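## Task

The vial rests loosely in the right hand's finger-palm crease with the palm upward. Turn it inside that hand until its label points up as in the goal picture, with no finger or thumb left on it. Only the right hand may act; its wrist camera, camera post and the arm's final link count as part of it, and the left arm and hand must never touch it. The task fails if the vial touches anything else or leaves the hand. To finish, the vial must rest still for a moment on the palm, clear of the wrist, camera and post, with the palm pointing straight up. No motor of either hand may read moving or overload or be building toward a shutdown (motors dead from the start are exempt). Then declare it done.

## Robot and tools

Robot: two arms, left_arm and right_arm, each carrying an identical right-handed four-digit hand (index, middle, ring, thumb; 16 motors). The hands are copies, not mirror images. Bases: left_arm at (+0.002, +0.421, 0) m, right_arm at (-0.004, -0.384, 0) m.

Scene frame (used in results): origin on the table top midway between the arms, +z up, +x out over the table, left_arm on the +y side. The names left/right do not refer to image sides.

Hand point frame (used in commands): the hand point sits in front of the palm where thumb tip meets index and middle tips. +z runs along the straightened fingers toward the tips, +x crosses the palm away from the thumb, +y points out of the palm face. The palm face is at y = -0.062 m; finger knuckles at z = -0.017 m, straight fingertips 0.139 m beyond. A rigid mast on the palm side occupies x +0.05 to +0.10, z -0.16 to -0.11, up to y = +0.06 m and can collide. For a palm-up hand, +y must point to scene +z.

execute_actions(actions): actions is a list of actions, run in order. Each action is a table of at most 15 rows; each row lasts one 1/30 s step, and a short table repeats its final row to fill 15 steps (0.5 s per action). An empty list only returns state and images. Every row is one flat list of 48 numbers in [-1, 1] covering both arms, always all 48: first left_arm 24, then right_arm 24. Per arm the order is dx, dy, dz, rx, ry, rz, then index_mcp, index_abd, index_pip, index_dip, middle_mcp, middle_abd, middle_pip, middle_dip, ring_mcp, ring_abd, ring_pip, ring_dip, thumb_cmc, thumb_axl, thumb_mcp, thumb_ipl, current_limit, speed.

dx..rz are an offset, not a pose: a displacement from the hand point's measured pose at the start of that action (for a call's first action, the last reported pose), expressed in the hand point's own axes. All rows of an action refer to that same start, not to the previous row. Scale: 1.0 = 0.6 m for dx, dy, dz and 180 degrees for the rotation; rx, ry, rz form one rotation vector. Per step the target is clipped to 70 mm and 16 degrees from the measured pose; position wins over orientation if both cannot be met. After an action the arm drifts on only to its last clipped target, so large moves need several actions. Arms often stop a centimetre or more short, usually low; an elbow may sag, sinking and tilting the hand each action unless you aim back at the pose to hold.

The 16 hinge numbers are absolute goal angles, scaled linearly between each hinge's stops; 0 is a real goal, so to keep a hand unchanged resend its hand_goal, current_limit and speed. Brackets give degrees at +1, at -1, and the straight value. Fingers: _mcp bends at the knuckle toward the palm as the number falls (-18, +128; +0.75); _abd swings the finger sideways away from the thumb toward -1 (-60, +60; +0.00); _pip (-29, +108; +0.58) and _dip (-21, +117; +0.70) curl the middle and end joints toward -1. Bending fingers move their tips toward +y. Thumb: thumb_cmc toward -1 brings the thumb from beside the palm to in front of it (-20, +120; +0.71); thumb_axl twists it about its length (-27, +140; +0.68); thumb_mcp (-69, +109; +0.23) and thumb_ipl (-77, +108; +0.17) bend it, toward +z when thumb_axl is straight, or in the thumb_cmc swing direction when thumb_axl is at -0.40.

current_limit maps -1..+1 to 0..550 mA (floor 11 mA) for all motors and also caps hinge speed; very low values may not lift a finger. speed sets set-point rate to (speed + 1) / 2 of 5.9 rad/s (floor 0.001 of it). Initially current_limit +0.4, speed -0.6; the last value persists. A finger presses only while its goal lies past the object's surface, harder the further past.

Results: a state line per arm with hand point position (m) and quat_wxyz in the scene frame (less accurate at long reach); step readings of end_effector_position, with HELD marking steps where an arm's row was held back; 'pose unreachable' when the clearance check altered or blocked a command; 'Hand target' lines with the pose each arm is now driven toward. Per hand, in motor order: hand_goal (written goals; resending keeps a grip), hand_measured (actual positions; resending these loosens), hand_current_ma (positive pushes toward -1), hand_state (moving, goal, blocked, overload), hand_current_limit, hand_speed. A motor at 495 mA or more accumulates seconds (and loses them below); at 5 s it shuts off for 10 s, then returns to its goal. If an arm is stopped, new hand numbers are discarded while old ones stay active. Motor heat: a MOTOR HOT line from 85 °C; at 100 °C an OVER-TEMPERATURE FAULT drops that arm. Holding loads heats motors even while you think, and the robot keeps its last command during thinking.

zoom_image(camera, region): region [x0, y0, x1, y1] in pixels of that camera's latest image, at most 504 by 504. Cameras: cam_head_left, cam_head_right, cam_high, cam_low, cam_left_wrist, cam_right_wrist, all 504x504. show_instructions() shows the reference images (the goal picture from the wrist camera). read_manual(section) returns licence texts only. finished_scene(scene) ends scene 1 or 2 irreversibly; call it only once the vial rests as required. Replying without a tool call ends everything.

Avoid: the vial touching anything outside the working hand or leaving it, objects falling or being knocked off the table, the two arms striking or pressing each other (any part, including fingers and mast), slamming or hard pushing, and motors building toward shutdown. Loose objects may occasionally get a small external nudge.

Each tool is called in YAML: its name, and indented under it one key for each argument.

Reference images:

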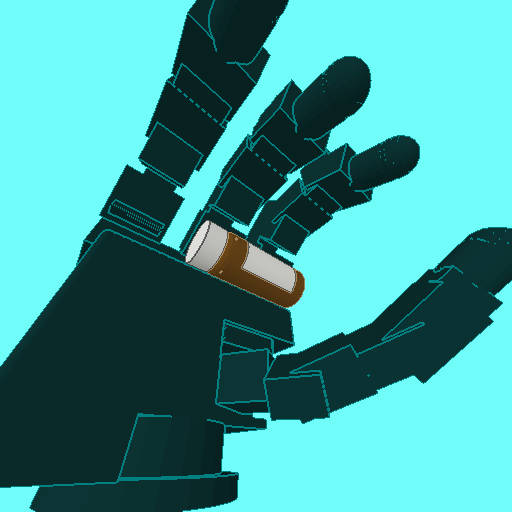

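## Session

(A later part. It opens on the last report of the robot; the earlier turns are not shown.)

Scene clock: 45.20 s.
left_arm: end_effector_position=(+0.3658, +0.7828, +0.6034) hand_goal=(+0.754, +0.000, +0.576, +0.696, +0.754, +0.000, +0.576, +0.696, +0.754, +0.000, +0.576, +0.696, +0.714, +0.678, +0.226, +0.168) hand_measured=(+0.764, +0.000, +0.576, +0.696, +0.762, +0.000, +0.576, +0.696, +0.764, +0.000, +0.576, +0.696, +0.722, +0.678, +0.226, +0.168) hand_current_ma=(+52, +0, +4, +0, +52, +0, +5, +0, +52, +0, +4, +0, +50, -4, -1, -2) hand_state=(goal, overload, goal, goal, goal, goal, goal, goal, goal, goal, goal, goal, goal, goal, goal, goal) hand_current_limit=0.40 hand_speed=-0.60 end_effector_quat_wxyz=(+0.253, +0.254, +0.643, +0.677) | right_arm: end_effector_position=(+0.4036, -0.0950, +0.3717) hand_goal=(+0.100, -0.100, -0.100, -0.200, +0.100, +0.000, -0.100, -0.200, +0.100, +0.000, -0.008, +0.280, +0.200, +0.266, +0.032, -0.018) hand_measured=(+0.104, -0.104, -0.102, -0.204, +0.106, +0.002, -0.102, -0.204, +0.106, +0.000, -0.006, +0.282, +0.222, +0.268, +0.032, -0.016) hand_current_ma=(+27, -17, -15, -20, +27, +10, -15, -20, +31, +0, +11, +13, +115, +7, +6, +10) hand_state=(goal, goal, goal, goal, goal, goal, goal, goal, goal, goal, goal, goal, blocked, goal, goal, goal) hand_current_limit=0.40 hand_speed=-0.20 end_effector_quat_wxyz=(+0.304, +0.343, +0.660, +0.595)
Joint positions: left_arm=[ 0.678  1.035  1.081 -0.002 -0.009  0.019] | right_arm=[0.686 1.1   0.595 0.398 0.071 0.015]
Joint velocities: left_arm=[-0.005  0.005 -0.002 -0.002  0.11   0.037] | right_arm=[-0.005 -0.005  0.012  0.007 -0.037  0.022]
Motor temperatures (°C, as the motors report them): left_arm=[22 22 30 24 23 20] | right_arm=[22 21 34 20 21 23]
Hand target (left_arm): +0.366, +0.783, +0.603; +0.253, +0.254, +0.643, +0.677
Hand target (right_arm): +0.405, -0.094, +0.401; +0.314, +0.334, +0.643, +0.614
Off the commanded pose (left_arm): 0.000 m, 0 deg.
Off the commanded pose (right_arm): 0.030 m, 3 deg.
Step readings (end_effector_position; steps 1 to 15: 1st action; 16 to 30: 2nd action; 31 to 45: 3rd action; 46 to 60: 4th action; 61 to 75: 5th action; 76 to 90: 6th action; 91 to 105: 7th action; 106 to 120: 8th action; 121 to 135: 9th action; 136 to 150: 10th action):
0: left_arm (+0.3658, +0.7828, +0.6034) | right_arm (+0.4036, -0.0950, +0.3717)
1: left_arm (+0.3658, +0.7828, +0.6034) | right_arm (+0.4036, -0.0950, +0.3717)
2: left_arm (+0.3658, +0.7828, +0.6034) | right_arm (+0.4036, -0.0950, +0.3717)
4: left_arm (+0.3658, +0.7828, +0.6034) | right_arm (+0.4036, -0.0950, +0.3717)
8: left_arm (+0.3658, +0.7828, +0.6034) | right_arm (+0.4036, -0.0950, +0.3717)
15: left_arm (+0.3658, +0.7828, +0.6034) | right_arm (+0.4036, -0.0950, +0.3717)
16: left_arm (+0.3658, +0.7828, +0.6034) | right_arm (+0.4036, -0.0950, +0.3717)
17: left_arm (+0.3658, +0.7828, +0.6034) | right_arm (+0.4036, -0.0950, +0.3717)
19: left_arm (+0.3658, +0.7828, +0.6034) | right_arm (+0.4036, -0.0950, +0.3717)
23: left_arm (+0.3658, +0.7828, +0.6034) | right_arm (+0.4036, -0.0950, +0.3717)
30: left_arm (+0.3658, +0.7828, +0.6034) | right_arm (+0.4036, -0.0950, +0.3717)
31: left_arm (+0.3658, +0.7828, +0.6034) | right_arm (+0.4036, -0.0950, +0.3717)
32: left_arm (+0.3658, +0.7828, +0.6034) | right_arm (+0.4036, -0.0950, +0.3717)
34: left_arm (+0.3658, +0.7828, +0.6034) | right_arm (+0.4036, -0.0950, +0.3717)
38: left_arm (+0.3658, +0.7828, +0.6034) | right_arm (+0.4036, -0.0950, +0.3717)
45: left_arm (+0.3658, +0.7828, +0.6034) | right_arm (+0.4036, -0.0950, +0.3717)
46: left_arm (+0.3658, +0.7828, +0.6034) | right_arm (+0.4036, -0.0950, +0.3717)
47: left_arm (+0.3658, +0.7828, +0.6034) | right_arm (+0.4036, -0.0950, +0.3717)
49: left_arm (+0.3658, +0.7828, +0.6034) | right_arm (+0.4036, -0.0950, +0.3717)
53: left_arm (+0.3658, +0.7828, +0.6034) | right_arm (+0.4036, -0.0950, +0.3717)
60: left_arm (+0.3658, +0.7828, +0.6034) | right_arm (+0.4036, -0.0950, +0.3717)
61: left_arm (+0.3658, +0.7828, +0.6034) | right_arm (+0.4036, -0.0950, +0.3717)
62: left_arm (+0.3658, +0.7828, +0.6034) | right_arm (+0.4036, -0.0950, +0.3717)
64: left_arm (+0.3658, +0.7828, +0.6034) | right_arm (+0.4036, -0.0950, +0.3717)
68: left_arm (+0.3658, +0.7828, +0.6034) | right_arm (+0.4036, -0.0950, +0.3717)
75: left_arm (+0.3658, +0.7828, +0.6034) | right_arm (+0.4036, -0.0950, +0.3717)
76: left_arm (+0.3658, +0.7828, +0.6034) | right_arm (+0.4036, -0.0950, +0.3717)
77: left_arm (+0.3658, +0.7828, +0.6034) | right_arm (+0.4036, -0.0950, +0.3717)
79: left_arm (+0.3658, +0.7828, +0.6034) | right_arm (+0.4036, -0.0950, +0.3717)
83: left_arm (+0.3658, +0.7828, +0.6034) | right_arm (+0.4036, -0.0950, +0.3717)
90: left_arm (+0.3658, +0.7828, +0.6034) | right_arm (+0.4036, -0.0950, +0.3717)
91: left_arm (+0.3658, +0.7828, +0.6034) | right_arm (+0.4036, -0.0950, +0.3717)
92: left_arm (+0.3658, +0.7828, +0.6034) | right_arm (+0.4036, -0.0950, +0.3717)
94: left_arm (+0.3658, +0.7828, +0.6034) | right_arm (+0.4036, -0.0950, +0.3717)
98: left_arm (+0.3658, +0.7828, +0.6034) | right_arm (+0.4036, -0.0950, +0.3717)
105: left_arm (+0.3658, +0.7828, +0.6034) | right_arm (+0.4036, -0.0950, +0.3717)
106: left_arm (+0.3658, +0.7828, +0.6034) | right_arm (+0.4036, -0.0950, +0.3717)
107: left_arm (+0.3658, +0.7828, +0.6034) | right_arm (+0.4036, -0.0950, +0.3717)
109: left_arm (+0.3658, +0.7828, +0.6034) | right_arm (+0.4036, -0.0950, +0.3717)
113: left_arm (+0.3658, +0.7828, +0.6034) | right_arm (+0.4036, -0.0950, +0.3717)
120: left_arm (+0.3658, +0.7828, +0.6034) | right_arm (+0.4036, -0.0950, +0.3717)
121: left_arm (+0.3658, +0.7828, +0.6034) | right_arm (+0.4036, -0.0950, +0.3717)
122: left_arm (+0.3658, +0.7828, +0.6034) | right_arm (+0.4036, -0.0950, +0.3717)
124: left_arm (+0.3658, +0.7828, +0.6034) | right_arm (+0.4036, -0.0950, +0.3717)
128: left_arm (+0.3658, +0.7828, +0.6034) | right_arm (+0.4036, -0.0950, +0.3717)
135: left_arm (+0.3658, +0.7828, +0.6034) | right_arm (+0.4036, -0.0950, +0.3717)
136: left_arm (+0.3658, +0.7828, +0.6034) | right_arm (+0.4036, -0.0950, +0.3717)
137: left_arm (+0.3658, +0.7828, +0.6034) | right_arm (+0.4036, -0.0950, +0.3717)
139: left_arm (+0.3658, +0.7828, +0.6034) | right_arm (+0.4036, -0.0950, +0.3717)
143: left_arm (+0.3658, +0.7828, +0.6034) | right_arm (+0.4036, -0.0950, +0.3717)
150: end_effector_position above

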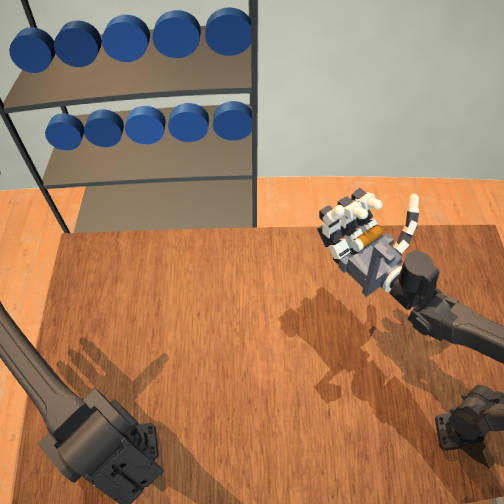

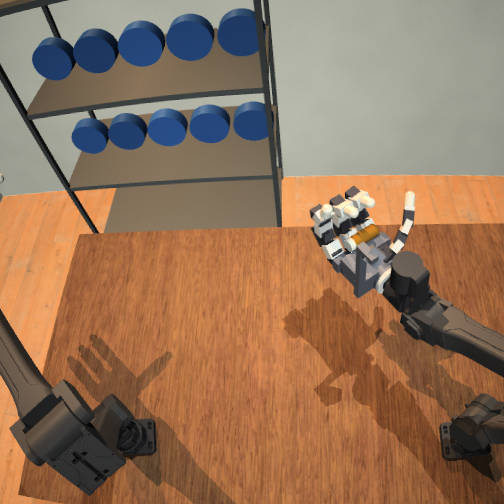

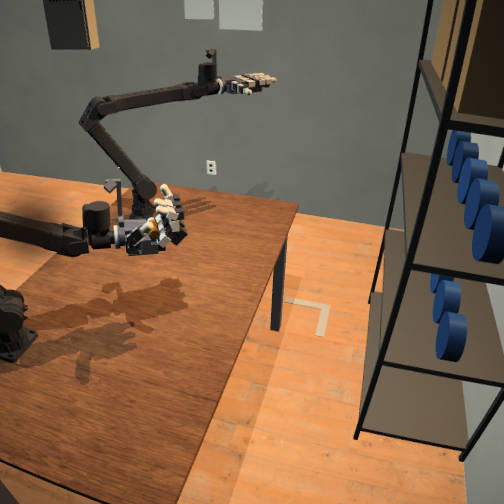

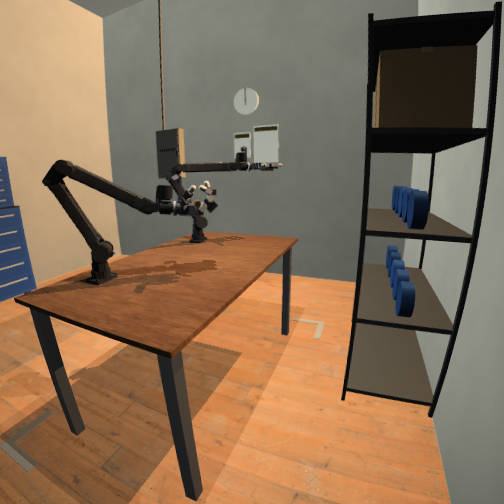

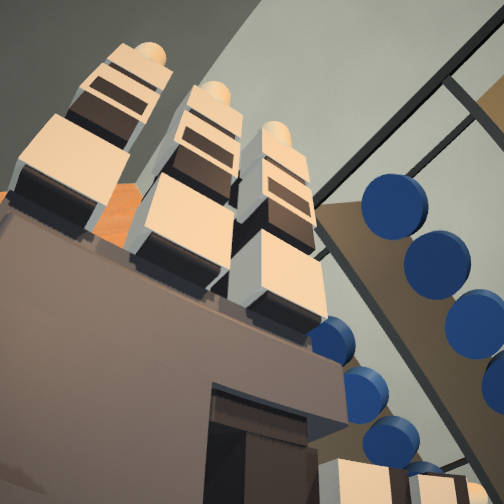

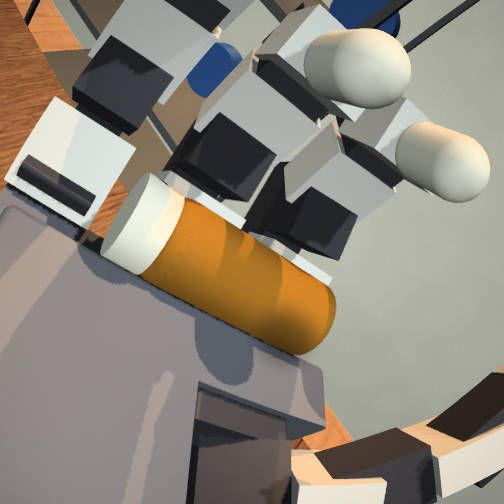

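execute_actions:
  actions:
    - [[0,0,0,0,0,0,0.754,0,0.576,0.696,0.754,0,0.576,0.696,0.754,0,0.576,0.696,0.714,0.678,0.226,0.168,0.4,-0.6, 0,0.065,0,-0.035,0,0,-0.3,0,0.4,0.6,-0.3,0,0.4,0.6,0.1,0,-0.008,0.28,0.2,0.266,0.032,-0.018,0.4,-0.3]]
    - [[0,0,0,0,0,0,0.754,0,0.576,0.696,0.754,0,0.576,0.696,0.754,0,0.576,0.696,0.714,0.678,0.226,0.168,0.4,-0.6, 0,0.065,0,-0.035,0,0,-0.7,0,0.4,0.6,-0.7,0,0.4,0.6,0.1,0,-0.008,0.28,0.2,0.266,0.032,-0.018,0.4,-0.6]]
    - [[0,0,0,0,0,0,0.754,0,0.576,0.696,0.754,0,0.576,0.696,0.754,0,0.576,0.696,0.714,0.678,0.226,0.168,0.4,-0.6, 0,0.05,0,-0.018,0,0,-0.7,0,0.4,0.6,-0.7,0,0.4,0.6,0.1,0,-0.008,0.28,0.2,0.266,0.032,-0.018,0.4,-0.6]]
    - [[0,0,0,0,0,0,0.754,0,0.576,0.696,0.754,0,0.576,0.696,0.754,0,0.576,0.696,0.714,0.678,0.226,0.168,0.4,-0.6, 0,0.05,0,-0.018,0,0,-0.2,0,0.4,0.6,-0.2,0,0.4,0.6,0.1,0,-0.008,0.28,0.2,0.266,0.032,-0.018,0.4,-0.4]]
    - [[0,0,0,0,0,0,0.754,0,0.576,0.696,0.754,0,0.576,0.696,0.754,0,0.576,0.696,0.714,0.678,0.226,0.168,0.4,-0.6, 0,0.05,0,-0.018,0,0,-0.2,0,0.4,0.6,-0.2,0,0.4,0.6,0.1,0,-0.008,0.28,0.2,0.266,0.032,-0.018,0.4,-0.4]]

zoom_image:
  camera: "cam_high"
  region: [90, 170, 210, 270]

Scene clock: 48.17 s.
left_arm: end_effector_position=(+0.3658, +0.7828, +0.6034) hand_goal=(+0.754, +0.000, +0.576, +0.696, +0.754, +0.000, +0.576, +0.696, +0.754, +0.000, +0.576, +0.696, +0.714, +0.678, +0.226, +0.168) hand_measured=(+0.764, +0.000, +0.576, +0.696, +0.762, +0.000, +0.576, +0.696, +0.764, +0.000, +0.576, +0.696, +0.722, +0.678, +0.226, +0.168) hand_current_ma=(+52, +0, +4, +0, +52, +0, +5, +0, +52, +0, +4, +0, +50, -4, -1, -2) hand_state=(goal, overload, goal, goal, goal, goal, goal, goal, goal, goal, goal, goal, goal, goal, goal, goal) hand_current_limit=0.40 hand_speed=-0.60 end_effector_quat_wxyz=(+0.253, +0.254, +0.643, +0.677) | right_arm: end_effector_position=(+0.3990, -0.0988, +0.3943) hand_goal=(-0.200, +0.000, +0.400, +0.600, -0.200, +0.000, +0.400, +0.600, +0.100, +0.000, -0.008, +0.280, +0.200, +0.266, +0.032, -0.018) hand_measured=(-0.198, -0.004, +0.398, +0.598, -0.198, +0.002, +0.398, +0.598, +0.106, +0.000, -0.006, +0.282, +0.222, +0.268, +0.032, -0.016) hand_current_ma=(+14, -15, -9, -14, +15, +10, -9, -14, +37, +0, +11, +13, +111, +7, +6, +10) hand_state=(goal, goal, goal, goal, goal, goal, goal, goal, goal, goal, goal, goal, blocked, goal, goal, goal) hand_current_limit=0.40 hand_speed=-0.40 end_effector_quat_wxyz=(+0.317, +0.330, +0.631, +0.626)
Joint positions: left_arm=[ 0.678  1.035  1.081 -0.002 -0.009  0.019] | right_arm=[0.686 1.103 0.595 0.494 0.071 0.015]
Joint velocities: left_arm=[-0.015 -0.005  0.007 -0.002 -0.066 -0.007] | right_arm=[ 0.015 -0.005 -0.007 -0.002 -0.037 -0.037]
Motor temperatures (°C, as the motors report them): left_arm=[22 22 31 24 23 20] | right_arm=[22 21 34 20 21 23]
Hand target (left_arm): +0.366, +0.783, +0.603; +0.253, +0.254, +0.643, +0.677
Hand target (right_arm): +0.398, -0.099, +0.424; +0.326, +0.321, +0.613, +0.644
Off the commanded pose (left_arm): 0.000 m, 0 deg.
Off the commanded pose (right_arm): 0.030 m, 3 deg.
Step readings (end_effector_position; steps 1 to 15: 1st action; 16 to 30: 2nd action; 31 to 45: 3rd action; 46 to 60: 4th action; 61 to 75: 5th action):
0: left_arm (+0.3658, +0.7828, +0.6034) | right_arm (+0.4036, -0.0950, +0.3717)
1: left_arm (+0.3658, +0.7828, +0.6034) | right_arm (+0.4035, -0.0951, +0.3730)
2: left_arm (+0.3658, +0.7828, +0.6034) | right_arm (+0.4032, -0.0954, +0.3751)
4: left_arm (+0.3658, +0.7828, +0.6034) | right_arm (+0.4022, -0.0962, +0.3802)
8: left_arm (+0.3658, +0.7828, +0.6034) | right_arm (+0.4016, -0.0966, +0.3830)
15: left_arm (+0.3658, +0.7828, +0.6034) | right_arm (+0.4016, -0.0966, +0.3830)
16: left_arm (+0.3658, +0.7828, +0.6034) | right_arm (+0.4013, -0.0969, +0.3845)
17: left_arm (+0.3658, +0.7828, +0.6034) | right_arm (+0.4009, -0.0973, +0.3868)
19: left_arm (+0.3658, +0.7828, +0.6034) | right_arm (+0.3997, -0.0982, +0.3918)
23: left_arm (+0.3658, +0.7828, +0.6034) | right_arm (+0.3991, -0.0987, +0.3942)
30: left_arm (+0.3658, +0.7828, +0.6034) | right_arm (+0.3990, -0.0988, +0.3943)
31: left_arm (+0.3658, +0.7828, +0.6034) | right_arm (+0.3990, -0.0988, +0.3943)
32: left_arm (+0.3658, +0.7828, +0.6034) | right_arm (+0.3990, -0.0988, +0.3943)
34: left_arm (+0.3658, +0.7828, +0.6034) | right_arm (+0.3990, -0.0988, +0.3943)
38: left_arm (+0.3658, +0.7828, +0.6034) | right_arm (+0.3990, -0.0988, +0.3943)
45: left_arm (+0.3658, +0.7828, +0.6034) | right_arm (+0.3990, -0.0988, +0.3943)
46: left_arm (+0.3658, +0.7828, +0.6034) | right_arm (+0.3990, -0.0988, +0.3943)
47: left_arm (+0.3658, +0.7828, +0.6034) | right_arm (+0.3990, -0.0988, +0.3943)
49: left_arm (+0.3658, +0.7828, +0.6034) | right_arm (+0.3990, -0.0988, +0.3943)
53: left_arm (+0.3658, +0.7828, +0.6034) | right_arm (+0.3990, -0.0988, +0.3943)
60: left_arm (+0.3658, +0.7828, +0.6034) | right_arm (+0.3990, -0.0988, +0.3943)
61: left_arm (+0.3658, +0.7828, +0.6034) | right_arm (+0.3990, -0.0988, +0.3943)
62: left_arm (+0.3658, +0.7828, +0.6034) | right_arm (+0.3990, -0.0988, +0.3943)
64: left_arm (+0.3658, +0.7828, +0.6034) | right_arm (+0.3990, -0.0988, +0.3943)
68: left_arm (+0.3658, +0.7828, +0.6034) | right_arm (+0.3990, -0.0988, +0.3943)
75: end_effector_position above

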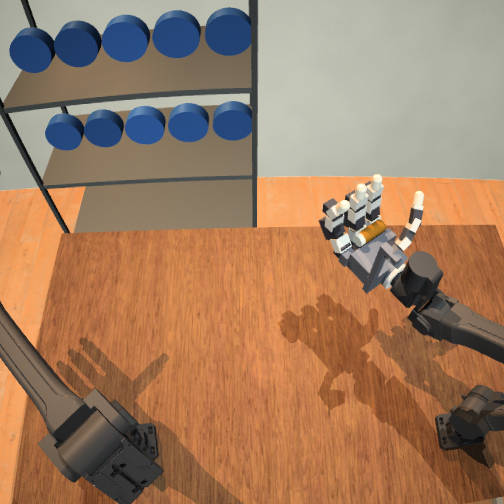

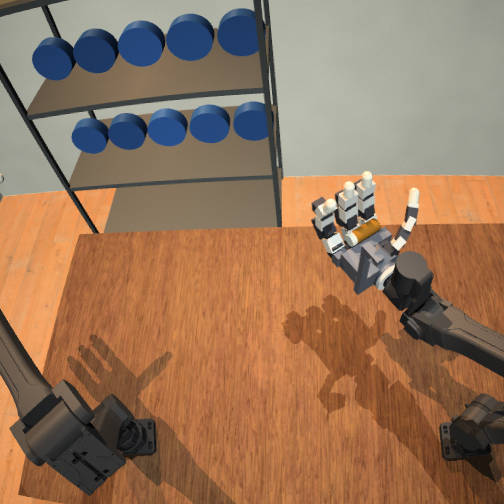

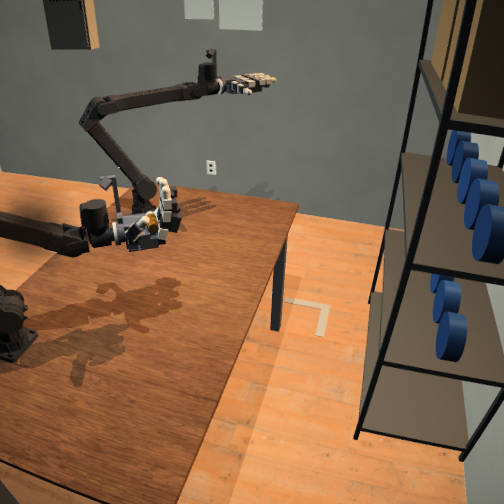

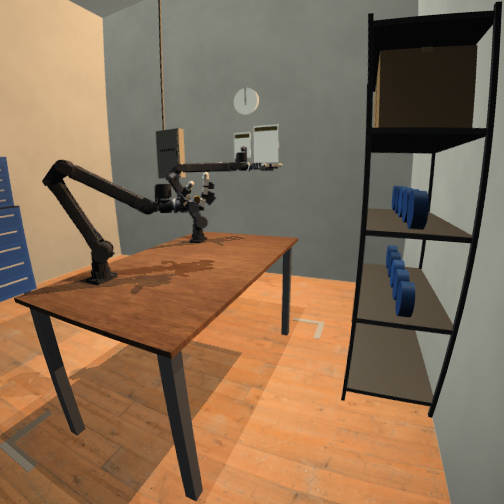

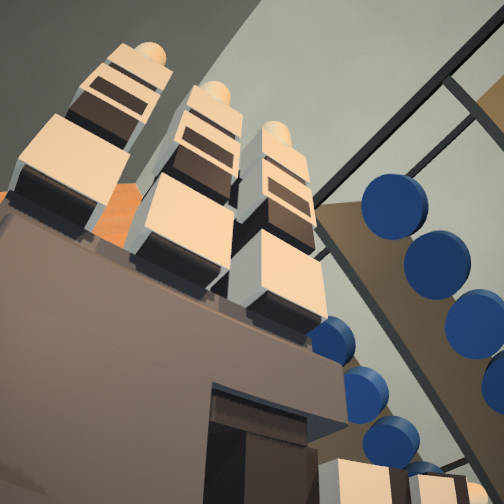

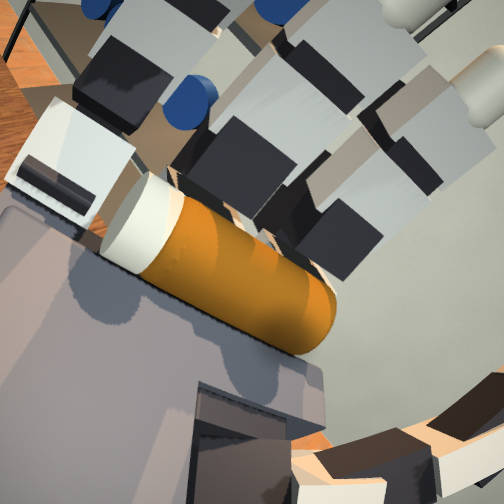

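Region (90, 170, 210, 270) of cam_high's 504x504 image, scaled by 4.200, with more detail than that image has.

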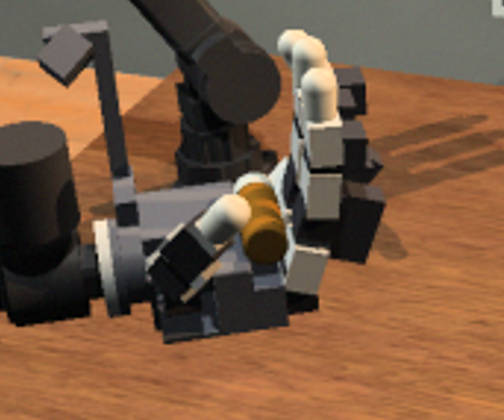

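execute_actions:
  actions:
    - [[0,0,0,0,0,0,0.754,0,0.576,0.696,0.754,0,0.576,0.696,0.754,0,0.576,0.696,0.714,0.678,0.226,0.168,0.4,-0.6, 0,0.05,0,-0.018,0,0,-0.3,-0.1,-0.1,-0.2,-0.3,0,-0.1,-0.2,0.1,0,-0.008,0.28,0.2,0.266,0.032,-0.018,0.4,-0.2]]
    - [[0,0,0,0,0,0,0.754,0,0.576,0.696,0.754,0,0.576,0.696,0.754,0,0.576,0.696,0.714,0.678,0.226,0.168,0.4,-0.6, 0,0.05,0,-0.018,0,0,-0.64,-0.1,-0.1,-0.2,-0.64,0,-0.1,-0.2,0.1,0,-0.008,0.28,0.2,0.266,0.032,-0.018,0.4,-0.5]]
    - [[0,0,0,0,0,0,0.754,0,0.576,0.696,0.754,0,0.576,0.696,0.754,0,0.576,0.696,0.714,0.678,0.226,0.168,0.4,-0.6, 0,0.05,0,-0.018,0,0,-0.64,-0.1,-0.3,-0.7,-0.64,0,-0.3,-0.7,0.1,0,-0.008,0.28,0.2,0.266,0.032,-0.018,0.4,-0.3]]
    - [[0,0,0,0,0,0,0.754,0,0.576,0.696,0.754,0,0.576,0.696,0.754,0,0.576,0.696,0.714,0.678,0.226,0.168,0.4,-0.6, 0,0.05,0,-0.018,0,0,-0.64,-0.1,-0.3,-0.7,-0.64,0,-0.3,-0.7,0.1,0,-0.008,0.28,0.2,0.266,0.032,-0.018,0.4,-0.3]]
    - [[0,0,0,0,0,0,0.754,0,0.576,0.696,0.754,0,0.576,0.696,0.754,0,0.576,0.696,0.714,0.678,0.226,0.168,0.4,-0.6, 0,0.05,0,-0.018,0,0,-0.55,-0.1,-0.65,-0.7,-0.55,0,-0.65,-0.7,0.1,0,-0.008,0.28,0.2,0.266,0.032,-0.018,0.4,-0.5]]
    - [[0,0,0,0,0,0,0.754,0,0.576,0.696,0.754,0,0.576,0.696,0.754,0,0.576,0.696,0.714,0.678,0.226,0.168,0.4,-0.6, 0,0.05,0,-0.018,0,0,-0.4,-0.1,-0.65,-0.7,-0.4,0,-0.65,-0.7,0.1,0,-0.008,0.28,0.2,0.266,0.032,-0.018,0.4,-0.5]]
    - [[0,0,0,0,0,0,0.754,0,0.576,0.696,0.754,0,0.576,0.696,0.754,0,0.576,0.696,0.714,0.678,0.226,0.168,0.4,-0.6, 0,0.05,0,-0.018,0,0,-0.2,-0.1,-0.65,-0.7,-0.2,0,-0.65,-0.7,0.1,0,-0.008,0.28,0.2,0.266,0.032,-0.018,0.4,-0.5]]
    - [[0,0,0,0,0,0,0.754,0,0.576,0.696,0.754,0,0.576,0.696,0.754,0,0.576,0.696,0.714,0.678,0.226,0.168,0.4,-0.6, 0,0.05,0,-0.018,0,0,0.1,-0.1,-0.65,-0.7,0.1,0,-0.65,-0.7,0.1,0,-0.008,0.28,0.2,0.266,0.032,-0.018,0.4,-0.5]]
    - [[0,0,0,0,0,0,0.754,0,0.576,0.696,0.754,0,0.576,0.696,0.754,0,0.576,0.696,0.714,0.678,0.226,0.168,0.4,-0.6, 0,0.05,0,-0.018,0,0,0.1,-0.1,-0.1,-0.2,0.1,0,-0.1,-0.2,0.1,0,-0.008,0.28,0.2,0.266,0.032,-0.018,0.4,-0.2]]
    - [[0,0,0,0,0,0,0.754,0,0.576,0.696,0.754,0,0.576,0.696,0.754,0,0.576,0.696,0.714,0.678,0.226,0.168,0.4,-0.6, 0,0.05,0,-0.018,0,0,0.1,-0.1,-0.1,-0.2,0.1,0,-0.1,-0.2,0.1,0,-0.008,0.28,0.2,0.266,0.032,-0.018,0.4,-0.2]]

zoom_image:
  camera: "cam_high"
  region: [90, 170, 210, 270]

Scene clock: 53.93 s.
left_arm: end_effector_position=(+0.3658, +0.7828, +0.6034) hand_goal=(+0.754, +0.000, +0.576, +0.696, +0.754, +0.000, +0.576, +0.696, +0.754, +0.000, +0.576, +0.696, +0.714, +0.678, +0.226, +0.168) hand_measured=(+0.764, +0.000, +0.576, +0.696, +0.762, +0.000, +0.576, +0.696, +0.764, +0.000, +0.576, +0.696, +0.722, +0.678, +0.226, +0.168) hand_current_ma=(+52, +0, +4, +0, +52, +0, +5, +0, +52, +0, +4, +0, +50, -4, -1, -2) hand_state=(goal, overload, goal, goal, goal, goal, goal, goal, goal, goal, goal, goal, goal, goal, goal, goal) hand_current_limit=0.40 hand_speed=-0.60 end_effector_quat_wxyz=(+0.253, +0.254, +0.643, +0.677) | right_arm: end_effector_position=(+0.3990, -0.0988, +0.3943) hand_goal=(+0.100, -0.100, -0.100, -0.200, +0.100, +0.000, -0.100, -0.200, +0.100, +0.000, -0.008, +0.280, +0.200, +0.266, +0.032, -0.018) hand_measured=(+0.104, -0.102, -0.104, -0.204, +0.104, +0.002, -0.104, -0.204, +0.106, +0.000, -0.006, +0.282, +0.222, +0.268, +0.032, -0.016) hand_current_ma=(+22, -6, -18, -20, +24, +10, -18, -21, +37, +0, +11, +13, +114, +7, +6, +10) hand_state=(goal, goal, goal, goal, goal, goal, goal, goal, goal, goal, goal, goal, blocked, goal, goal, goal) hand_current_limit=0.40 hand_speed=-0.20 end_effector_quat_wxyz=(+0.317, +0.330, +0.631, +0.626)
Joint positions: left_arm=[ 0.678  1.035  1.081 -0.002 -0.009  0.019] | right_arm=[0.686 1.103 0.595 0.494 0.071 0.015]
Joint velocities: left_arm=[-0.015  0.005 -0.002 -0.007 -0.007  0.051] | right_arm=[-0.015 -0.005 -0.007 -0.007 -0.037 -0.022]
Motor temperatures (°C, as the motors report them): left_arm=[22 22 31 24 23 20] | right_arm=[22 21 34 20 21 23]
Hand target (left_arm): +0.366, +0.783, +0.603; +0.253, +0.254, +0.643, +0.677
Hand target (right_arm): +0.398, -0.099, +0.424; +0.326, +0.321, +0.613, +0.644
Off the commanded pose (left_arm): 0.000 m, 0 deg.
Off the commanded pose (right_arm): 0.030 m, 3 deg.
Step readings (end_effector_position; steps 1 to 15: 1st action; 16 to 30: 2nd action; 31 to 45: 3rd action; 46 to 60: 4th action; 61 to 75: 5th action; 76 to 90: 6th action; 91 to 105: 7th action; 106 to 120: 8th action; 121 to 135: 9th action; 136 to 150: 10th action):
0: left_arm (+0.3658, +0.7828, +0.6034) | right_arm (+0.3990, -0.0988, +0.3943)
1: left_arm (+0.3658, +0.7828, +0.6034) | right_arm (+0.3990, -0.0988, +0.3943)
2: left_arm (+0.3658, +0.7828, +0.6034) | right_arm (+0.3990, -0.0988, +0.3943)
4: left_arm (+0.3658, +0.7828, +0.6034) | right_arm (+0.3990, -0.0988, +0.3943)
8: left_arm (+0.3658, +0.7828, +0.6034) | right_arm (+0.3990, -0.0988, +0.3943)
15: left_arm (+0.3658, +0.7828, +0.6034) | right_arm (+0.3990, -0.0988, +0.3943)
16: left_arm (+0.3658, +0.7828, +0.6034) | right_arm (+0.3990, -0.0988, +0.3943)
17: left_arm (+0.3658, +0.7828, +0.6034) | right_arm (+0.3990, -0.0988, +0.3943)
19: left_arm (+0.3658, +0.7828, +0.6034) | right_arm (+0.3990, -0.0988, +0.3943)
23: left_arm (+0.3658, +0.7828, +0.6034) | right_arm (+0.3990, -0.0988, +0.3943)
30: left_arm (+0.3658, +0.7828, +0.6034) | right_arm (+0.3990, -0.0988, +0.3943)
31: left_arm (+0.3658, +0.7828, +0.6034) | right_arm (+0.3990, -0.0988, +0.3943)
32: left_arm (+0.3658, +0.7828, +0.6034) | right_arm (+0.3990, -0.0988, +0.3943)
34: left_arm (+0.3658, +0.7828, +0.6034) | right_arm (+0.3990, -0.0988, +0.3943)
38: left_arm (+0.3658, +0.7828, +0.6034) | right_arm (+0.3990, -0.0988, +0.3943)
45: left_arm (+0.3658, +0.7828, +0.6034) | right_arm (+0.3990, -0.0988, +0.3943)
46: left_arm (+0.3658, +0.7828, +0.6034) | right_arm (+0.3990, -0.0988, +0.3943)
47: left_arm (+0.3658, +0.7828, +0.6034) | right_arm (+0.3990, -0.0988, +0.3943)
49: left_arm (+0.3658, +0.7828, +0.6034) | right_arm (+0.3990, -0.0988, +0.3943)
53: left_arm (+0.3658, +0.7828, +0.6034) | right_arm (+0.3990, -0.0988, +0.3943)
60: left_arm (+0.3658, +0.7828, +0.6034) | right_arm (+0.3990, -0.0988, +0.3943)
61: left_arm (+0.3658, +0.7828, +0.6034) | right_arm (+0.3990, -0.0988, +0.3943)
62: left_arm (+0.3658, +0.7828, +0.6034) | right_arm (+0.3990, -0.0988, +0.3943)
64: left_arm (+0.3658, +0.7828, +0.6034) | right_arm (+0.3990, -0.0988, +0.3943)
68: left_arm (+0.3658, +0.7828, +0.6034) | right_arm (+0.3990, -0.0988, +0.3943)
75: left_arm (+0.3658, +0.7828, +0.6034) | right_arm (+0.3990, -0.0988, +0.3943)
76: left_arm (+0.3658, +0.7828, +0.6034) | right_arm (+0.3990, -0.0988, +0.3943)
77: left_arm (+0.3658, +0.7828, +0.6034) | right_arm (+0.3990, -0.0988, +0.3943)
79: left_arm (+0.3658, +0.7828, +0.6034) | right_arm (+0.3990, -0.0988, +0.3943)
83: left_arm (+0.3658, +0.7828, +0.6034) | right_arm (+0.3990, -0.0988, +0.3943)
90: left_arm (+0.3658, +0.7828, +0.6034) | right_arm (+0.3990, -0.0988, +0.3943)
91: left_arm (+0.3658, +0.7828, +0.6034) | right_arm (+0.3990, -0.0988, +0.3943)
92: left_arm (+0.3658, +0.7828, +0.6034) | right_arm (+0.3990, -0.0988, +0.3943)
94: left_arm (+0.3658, +0.7828, +0.6034) | right_arm (+0.3990, -0.0988, +0.3943)
98: left_arm (+0.3658, +0.7828, +0.6034) | right_arm (+0.3990, -0.0988, +0.3943)
105: left_arm (+0.3658, +0.7828, +0.6034) | right_arm (+0.3990, -0.0988, +0.3943)
106: left_arm (+0.3658, +0.7828, +0.6034) | right_arm (+0.3990, -0.0988, +0.3943)
107: left_arm (+0.3658, +0.7828, +0.6034) | right_arm (+0.3990, -0.0988, +0.3943)
109: left_arm (+0.3658, +0.7828, +0.6034) | right_arm (+0.3990, -0.0988, +0.3943)
113: left_arm (+0.3658, +0.7828, +0.6034) | right_arm (+0.3990, -0.0988, +0.3943)
120: left_arm (+0.3658, +0.7828, +0.6034) | right_arm (+0.3990, -0.0988, +0.3943)
121: left_arm (+0.3658, +0.7828, +0.6034) | right_arm (+0.3990, -0.0988, +0.3943)
122: left_arm (+0.3658, +0.7828, +0.6034) | right_arm (+0.3990, -0.0988, +0.3943)
124: left_arm (+0.3658, +0.7828, +0.6034) | right_arm (+0.3990, -0.0988, +0.3943)
128: left_arm (+0.3658, +0.7828, +0.6034) | right_arm (+0.3990, -0.0988, +0.3943)
135: left_arm (+0.3658, +0.7828, +0.6034) | right_arm (+0.3990, -0.0988, +0.3943)
136: left_arm (+0.3658, +0.7828, +0.6034) | right_arm (+0.3990, -0.0988, +0.3943)
137: left_arm (+0.3658, +0.7828, +0.6034) | right_arm (+0.3990, -0.0988, +0.3943)
139: left_arm (+0.3658, +0.7828, +0.6034) | right_arm (+0.3990, -0.0988, +0.3943)
143: left_arm (+0.3658, +0.7828, +0.6034) | right_arm (+0.3990, -0.0988, +0.3943)
150: end_effector_position above

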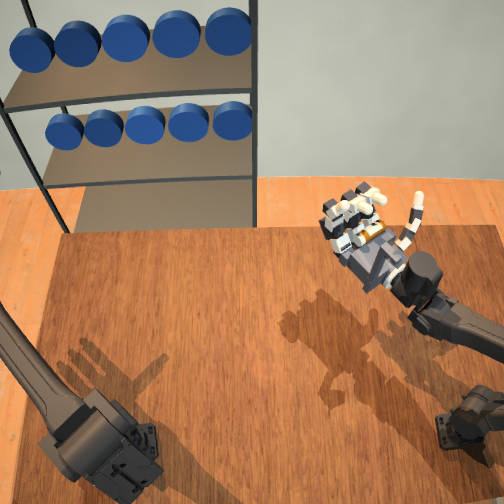

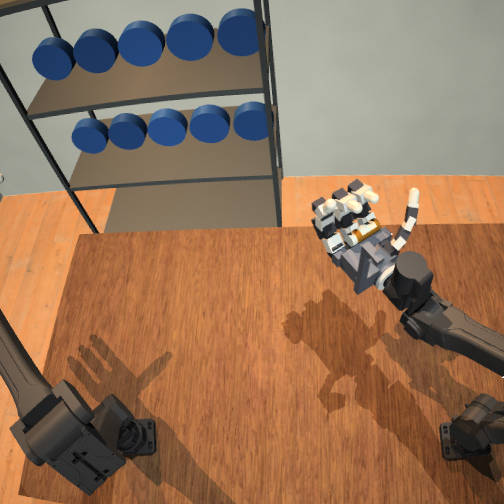

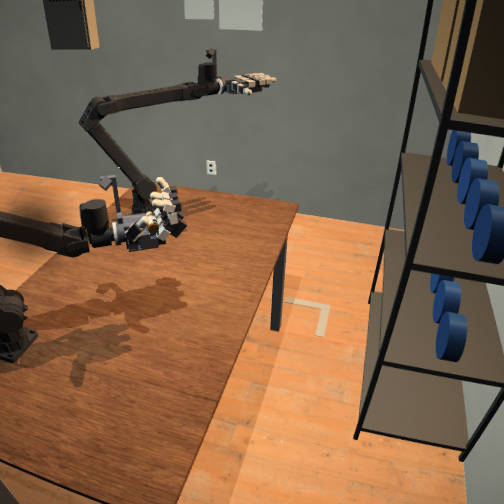

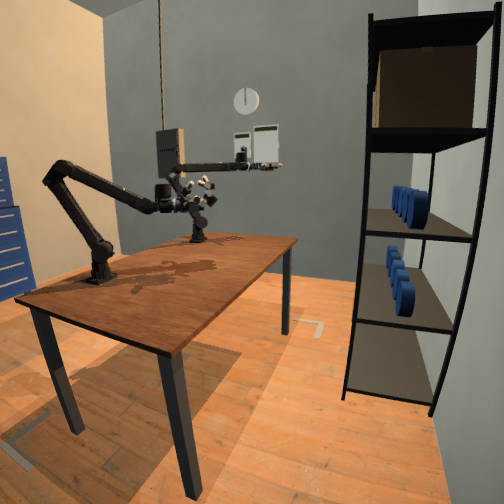

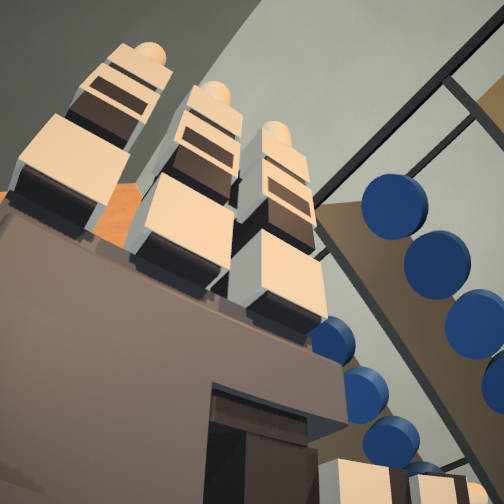

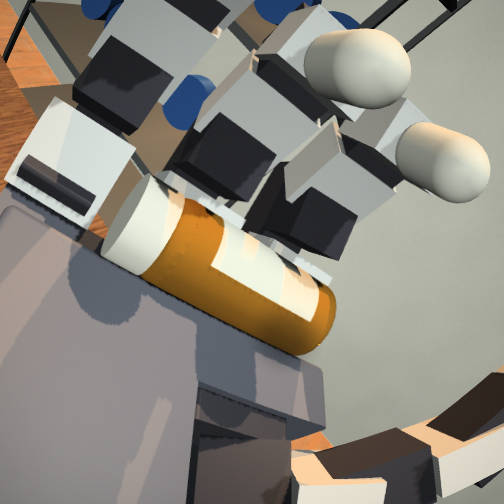

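Region (90, 170, 210, 270) of cam_high's 504x504 image, scaled by 4.200, with more detail than that image has.

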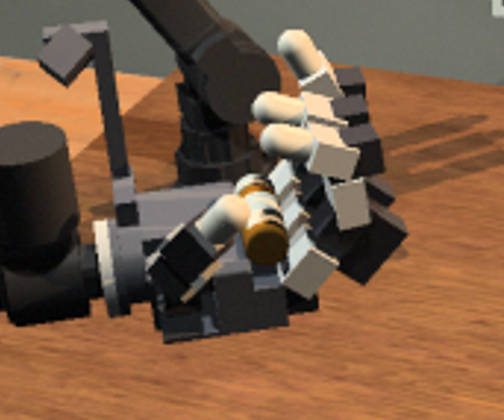

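execute_actions:
  actions:
    - [[0,0,0,0,0,0,0.754,0,0.576,0.696,0.754,0,0.576,0.696,0.754,0,0.576,0.696,0.714,0.678,0.226,0.168,0.4,-0.6, 0,0.05,0,-0.018,0,0,0.22,-0.1,-0.1,-0.2,0.22,0,-0.1,-0.2,0.22,0,-0.008,0.28,0.2,0.266,0.032,-0.018,0.4,-0.8]]
    - [[0,0,0,0,0,0,0.754,0,0.576,0.696,0.754,0,0.576,0.696,0.754,0,0.576,0.696,0.714,0.678,0.226,0.168,0.4,-0.6, 0,0.05,0,-0.018,0,0,0.22,-0.1,-0.1,-0.2,0.22,0,-0.1,-0.2,0.22,0,-0.008,0.28,0.2,0.266,0.032,-0.018,0.4,-0.8]]
    - [[0,0,0,0,0,0,0.754,0,0.576,0.696,0.754,0,0.576,0.696,0.754,0,0.576,0.696,0.714,0.678,0.226,0.168,0.4,-0.6, 0,0.05,0,-0.018,0,0,0.22,-0.1,-0.1,-0.2,0.22,0,-0.1,-0.2,0.22,0,-0.008,0.28,0.2,0.266,0.032,-0.018,0.4,-0.8]]

Scene clock: 55.77 s.
left_arm: end_effector_position=(+0.3658, +0.7828, +0.6034) hand_goal=(+0.754, +0.000, +0.576, +0.696, +0.754, +0.000, +0.576, +0.696, +0.754, +0.000, +0.576, +0.696, +0.714, +0.678, +0.226, +0.168) hand_measured=(+0.764, +0.000, +0.576, +0.696, +0.762, +0.000, +0.576, +0.696, +0.764, +0.000, +0.576, +0.696, +0.722, +0.678, +0.226, +0.168) hand_current_ma=(+52, +0, +4, +0, +52, +0, +5, +0, +52, +0, +4, +0, +50, -4, -1, -2) hand_state=(goal, overload, goal, goal, goal, goal, goal, goal, goal, goal, goal, goal, goal, goal, goal, goal) hand_current_limit=0.40 hand_speed=-0.60 end_effector_quat_wxyz=(+0.253, +0.254, +0.643, +0.677) | right_arm: end_effector_position=(+0.3990, -0.0988, +0.3943) hand_goal=(+0.220, -0.100, -0.100, -0.200, +0.220, +0.000, -0.100, -0.200, +0.220, +0.000, -0.008, +0.280, +0.200, +0.266, +0.032, -0.018) hand_measured=(+0.224, -0.102, -0.102, -0.204, +0.226, +0.002, -0.102, -0.204, +0.226, +0.000, -0.006, +0.282, +0.222, +0.268, +0.032, -0.016) hand_current_ma=(+28, -6, -13, -20, +29, +10, -14, -20, +32, +0, +11, +13, +114, +7, +6, +10) hand_state=(goal, goal, goal, goal, goal, goal, goal, goal, goal, goal, goal, goal, blocked, goal, goal, goal) hand_current_limit=0.40 hand_speed=-0.80 end_effector_quat_wxyz=(+0.317, +0.330, +0.631, +0.626)
Joint positions: left_arm=[ 0.678  1.035  1.081 -0.002 -0.009  0.019] | right_arm=[0.686 1.103 0.595 0.494 0.071 0.015]
Joint velocities: left_arm=[ 0.005  0.005  0.002 -0.002  0.022 -0.066] | right_arm=[-0.015 -0.015  0.007  0.017  0.007  0.022]
Motor temperatures (°C, as the motors report them): left_arm=[22 22 31 24 23 20] | right_arm=[22 21 34 20 21 23]
Hand target (left_arm): +0.366, +0.783, +0.603; +0.253, +0.254, +0.643, +0.677
Hand target (right_arm): +0.398, -0.099, +0.424; +0.326, +0.321, +0.613, +0.644
Off the commanded pose (left_arm): 0.000 m, 0 deg.
Off the commanded pose (right_arm): 0.030 m, 3 deg.
Step readings (end_effector_position; steps 1 to 15: 1st action; 16 to 30: 2nd action; 31 to 45: 3rd action):
0: left_arm (+0.3658, +0.7828, +0.6034) | right_arm (+0.3990, -0.0988, +0.3943)
1: left_arm (+0.3658, +0.7828, +0.6034) | right_arm (+0.3990, -0.0988, +0.3943)
2: left_arm (+0.3658, +0.7828, +0.6034) | right_arm (+0.3990, -0.0988, +0.3943)
4: left_arm (+0.3658, +0.7828, +0.6034) | right_arm (+0.3990, -0.0988, +0.3943)
8: left_arm (+0.3658, +0.7828, +0.6034) | right_arm (+0.3990, -0.0988, +0.3943)
15: left_arm (+0.3658, +0.7828, +0.6034) | right_arm (+0.3990, -0.0988, +0.3943)
16: left_arm (+0.3658, +0.7828, +0.6034) | right_arm (+0.3990, -0.0988, +0.3943)
17: left_arm (+0.3658, +0.7828, +0.6034) | right_arm (+0.3990, -0.0988, +0.3943)
19: left_arm (+0.3658, +0.7828, +0.6034) | right_arm (+0.3990, -0.0988, +0.3943)
23: left_arm (+0.3658, +0.7828, +0.6034) | right_arm (+0.3990, -0.0988, +0.3943)
30: left_arm (+0.3658, +0.7828, +0.6034) | right_arm (+0.3990, -0.0988, +0.3943)
31: left_arm (+0.3658, +0.7828, +0.6034) | right_arm (+0.3990, -0.0988, +0.3943)
32: left_arm (+0.3658, +0.7828, +0.6034) | right_arm (+0.3990, -0.0988, +0.3943)
34: left_arm (+0.3658, +0.7828, +0.6034) | right_arm (+0.3990, -0.0988, +0.3943)
38: left_arm (+0.3658, +0.7828, +0.6034) | right_arm (+0.3990, -0.0988, +0.3943)
45: end_effector_position above

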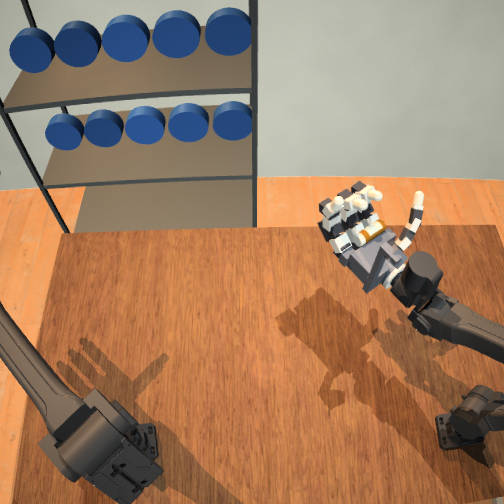

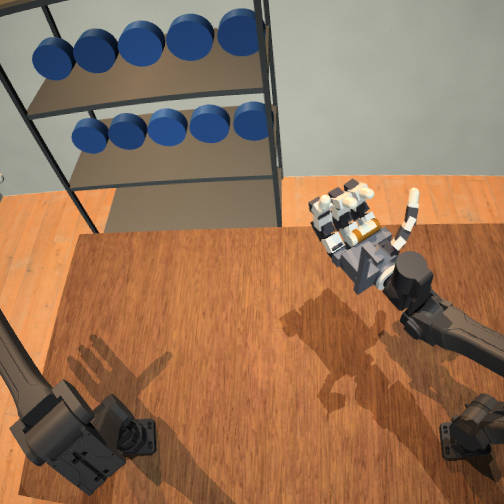

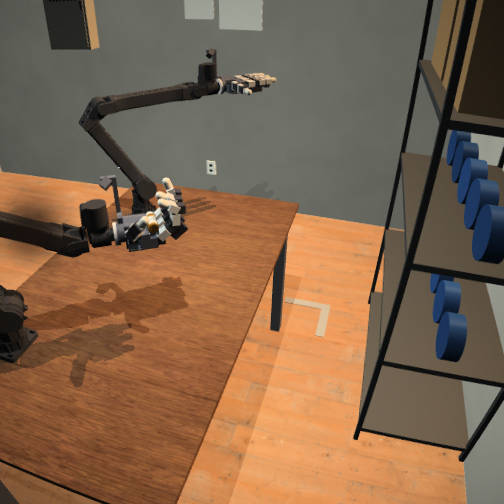

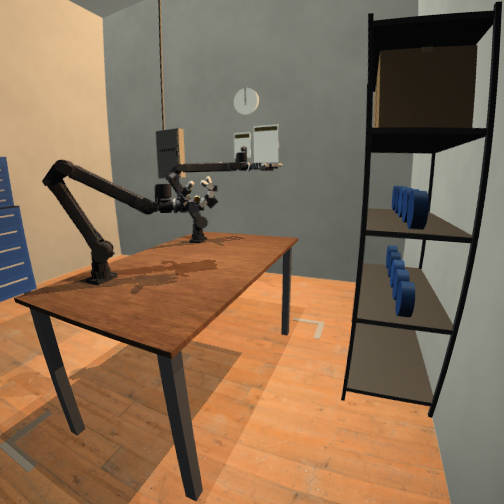

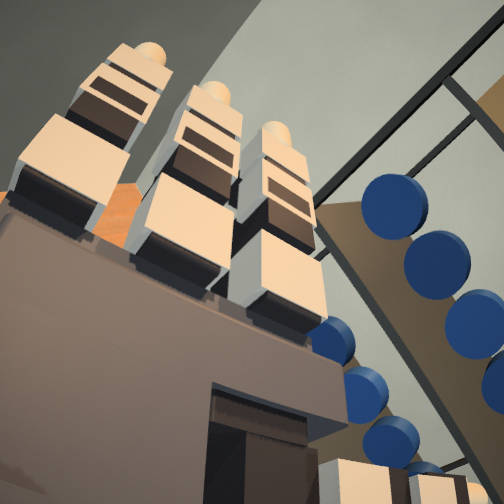

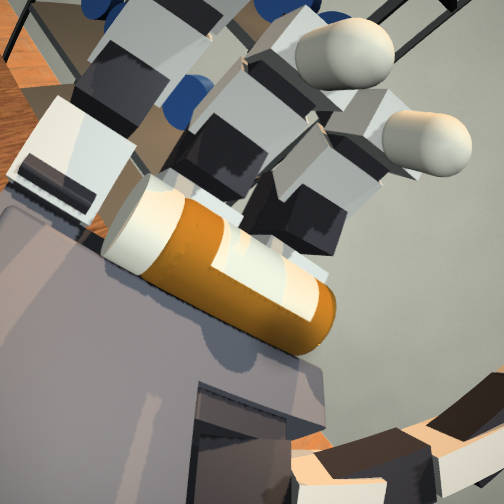

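The vial stayed put when the fingers opened.

finished_scene:
  scene: 1

The scene is finished: the task was done.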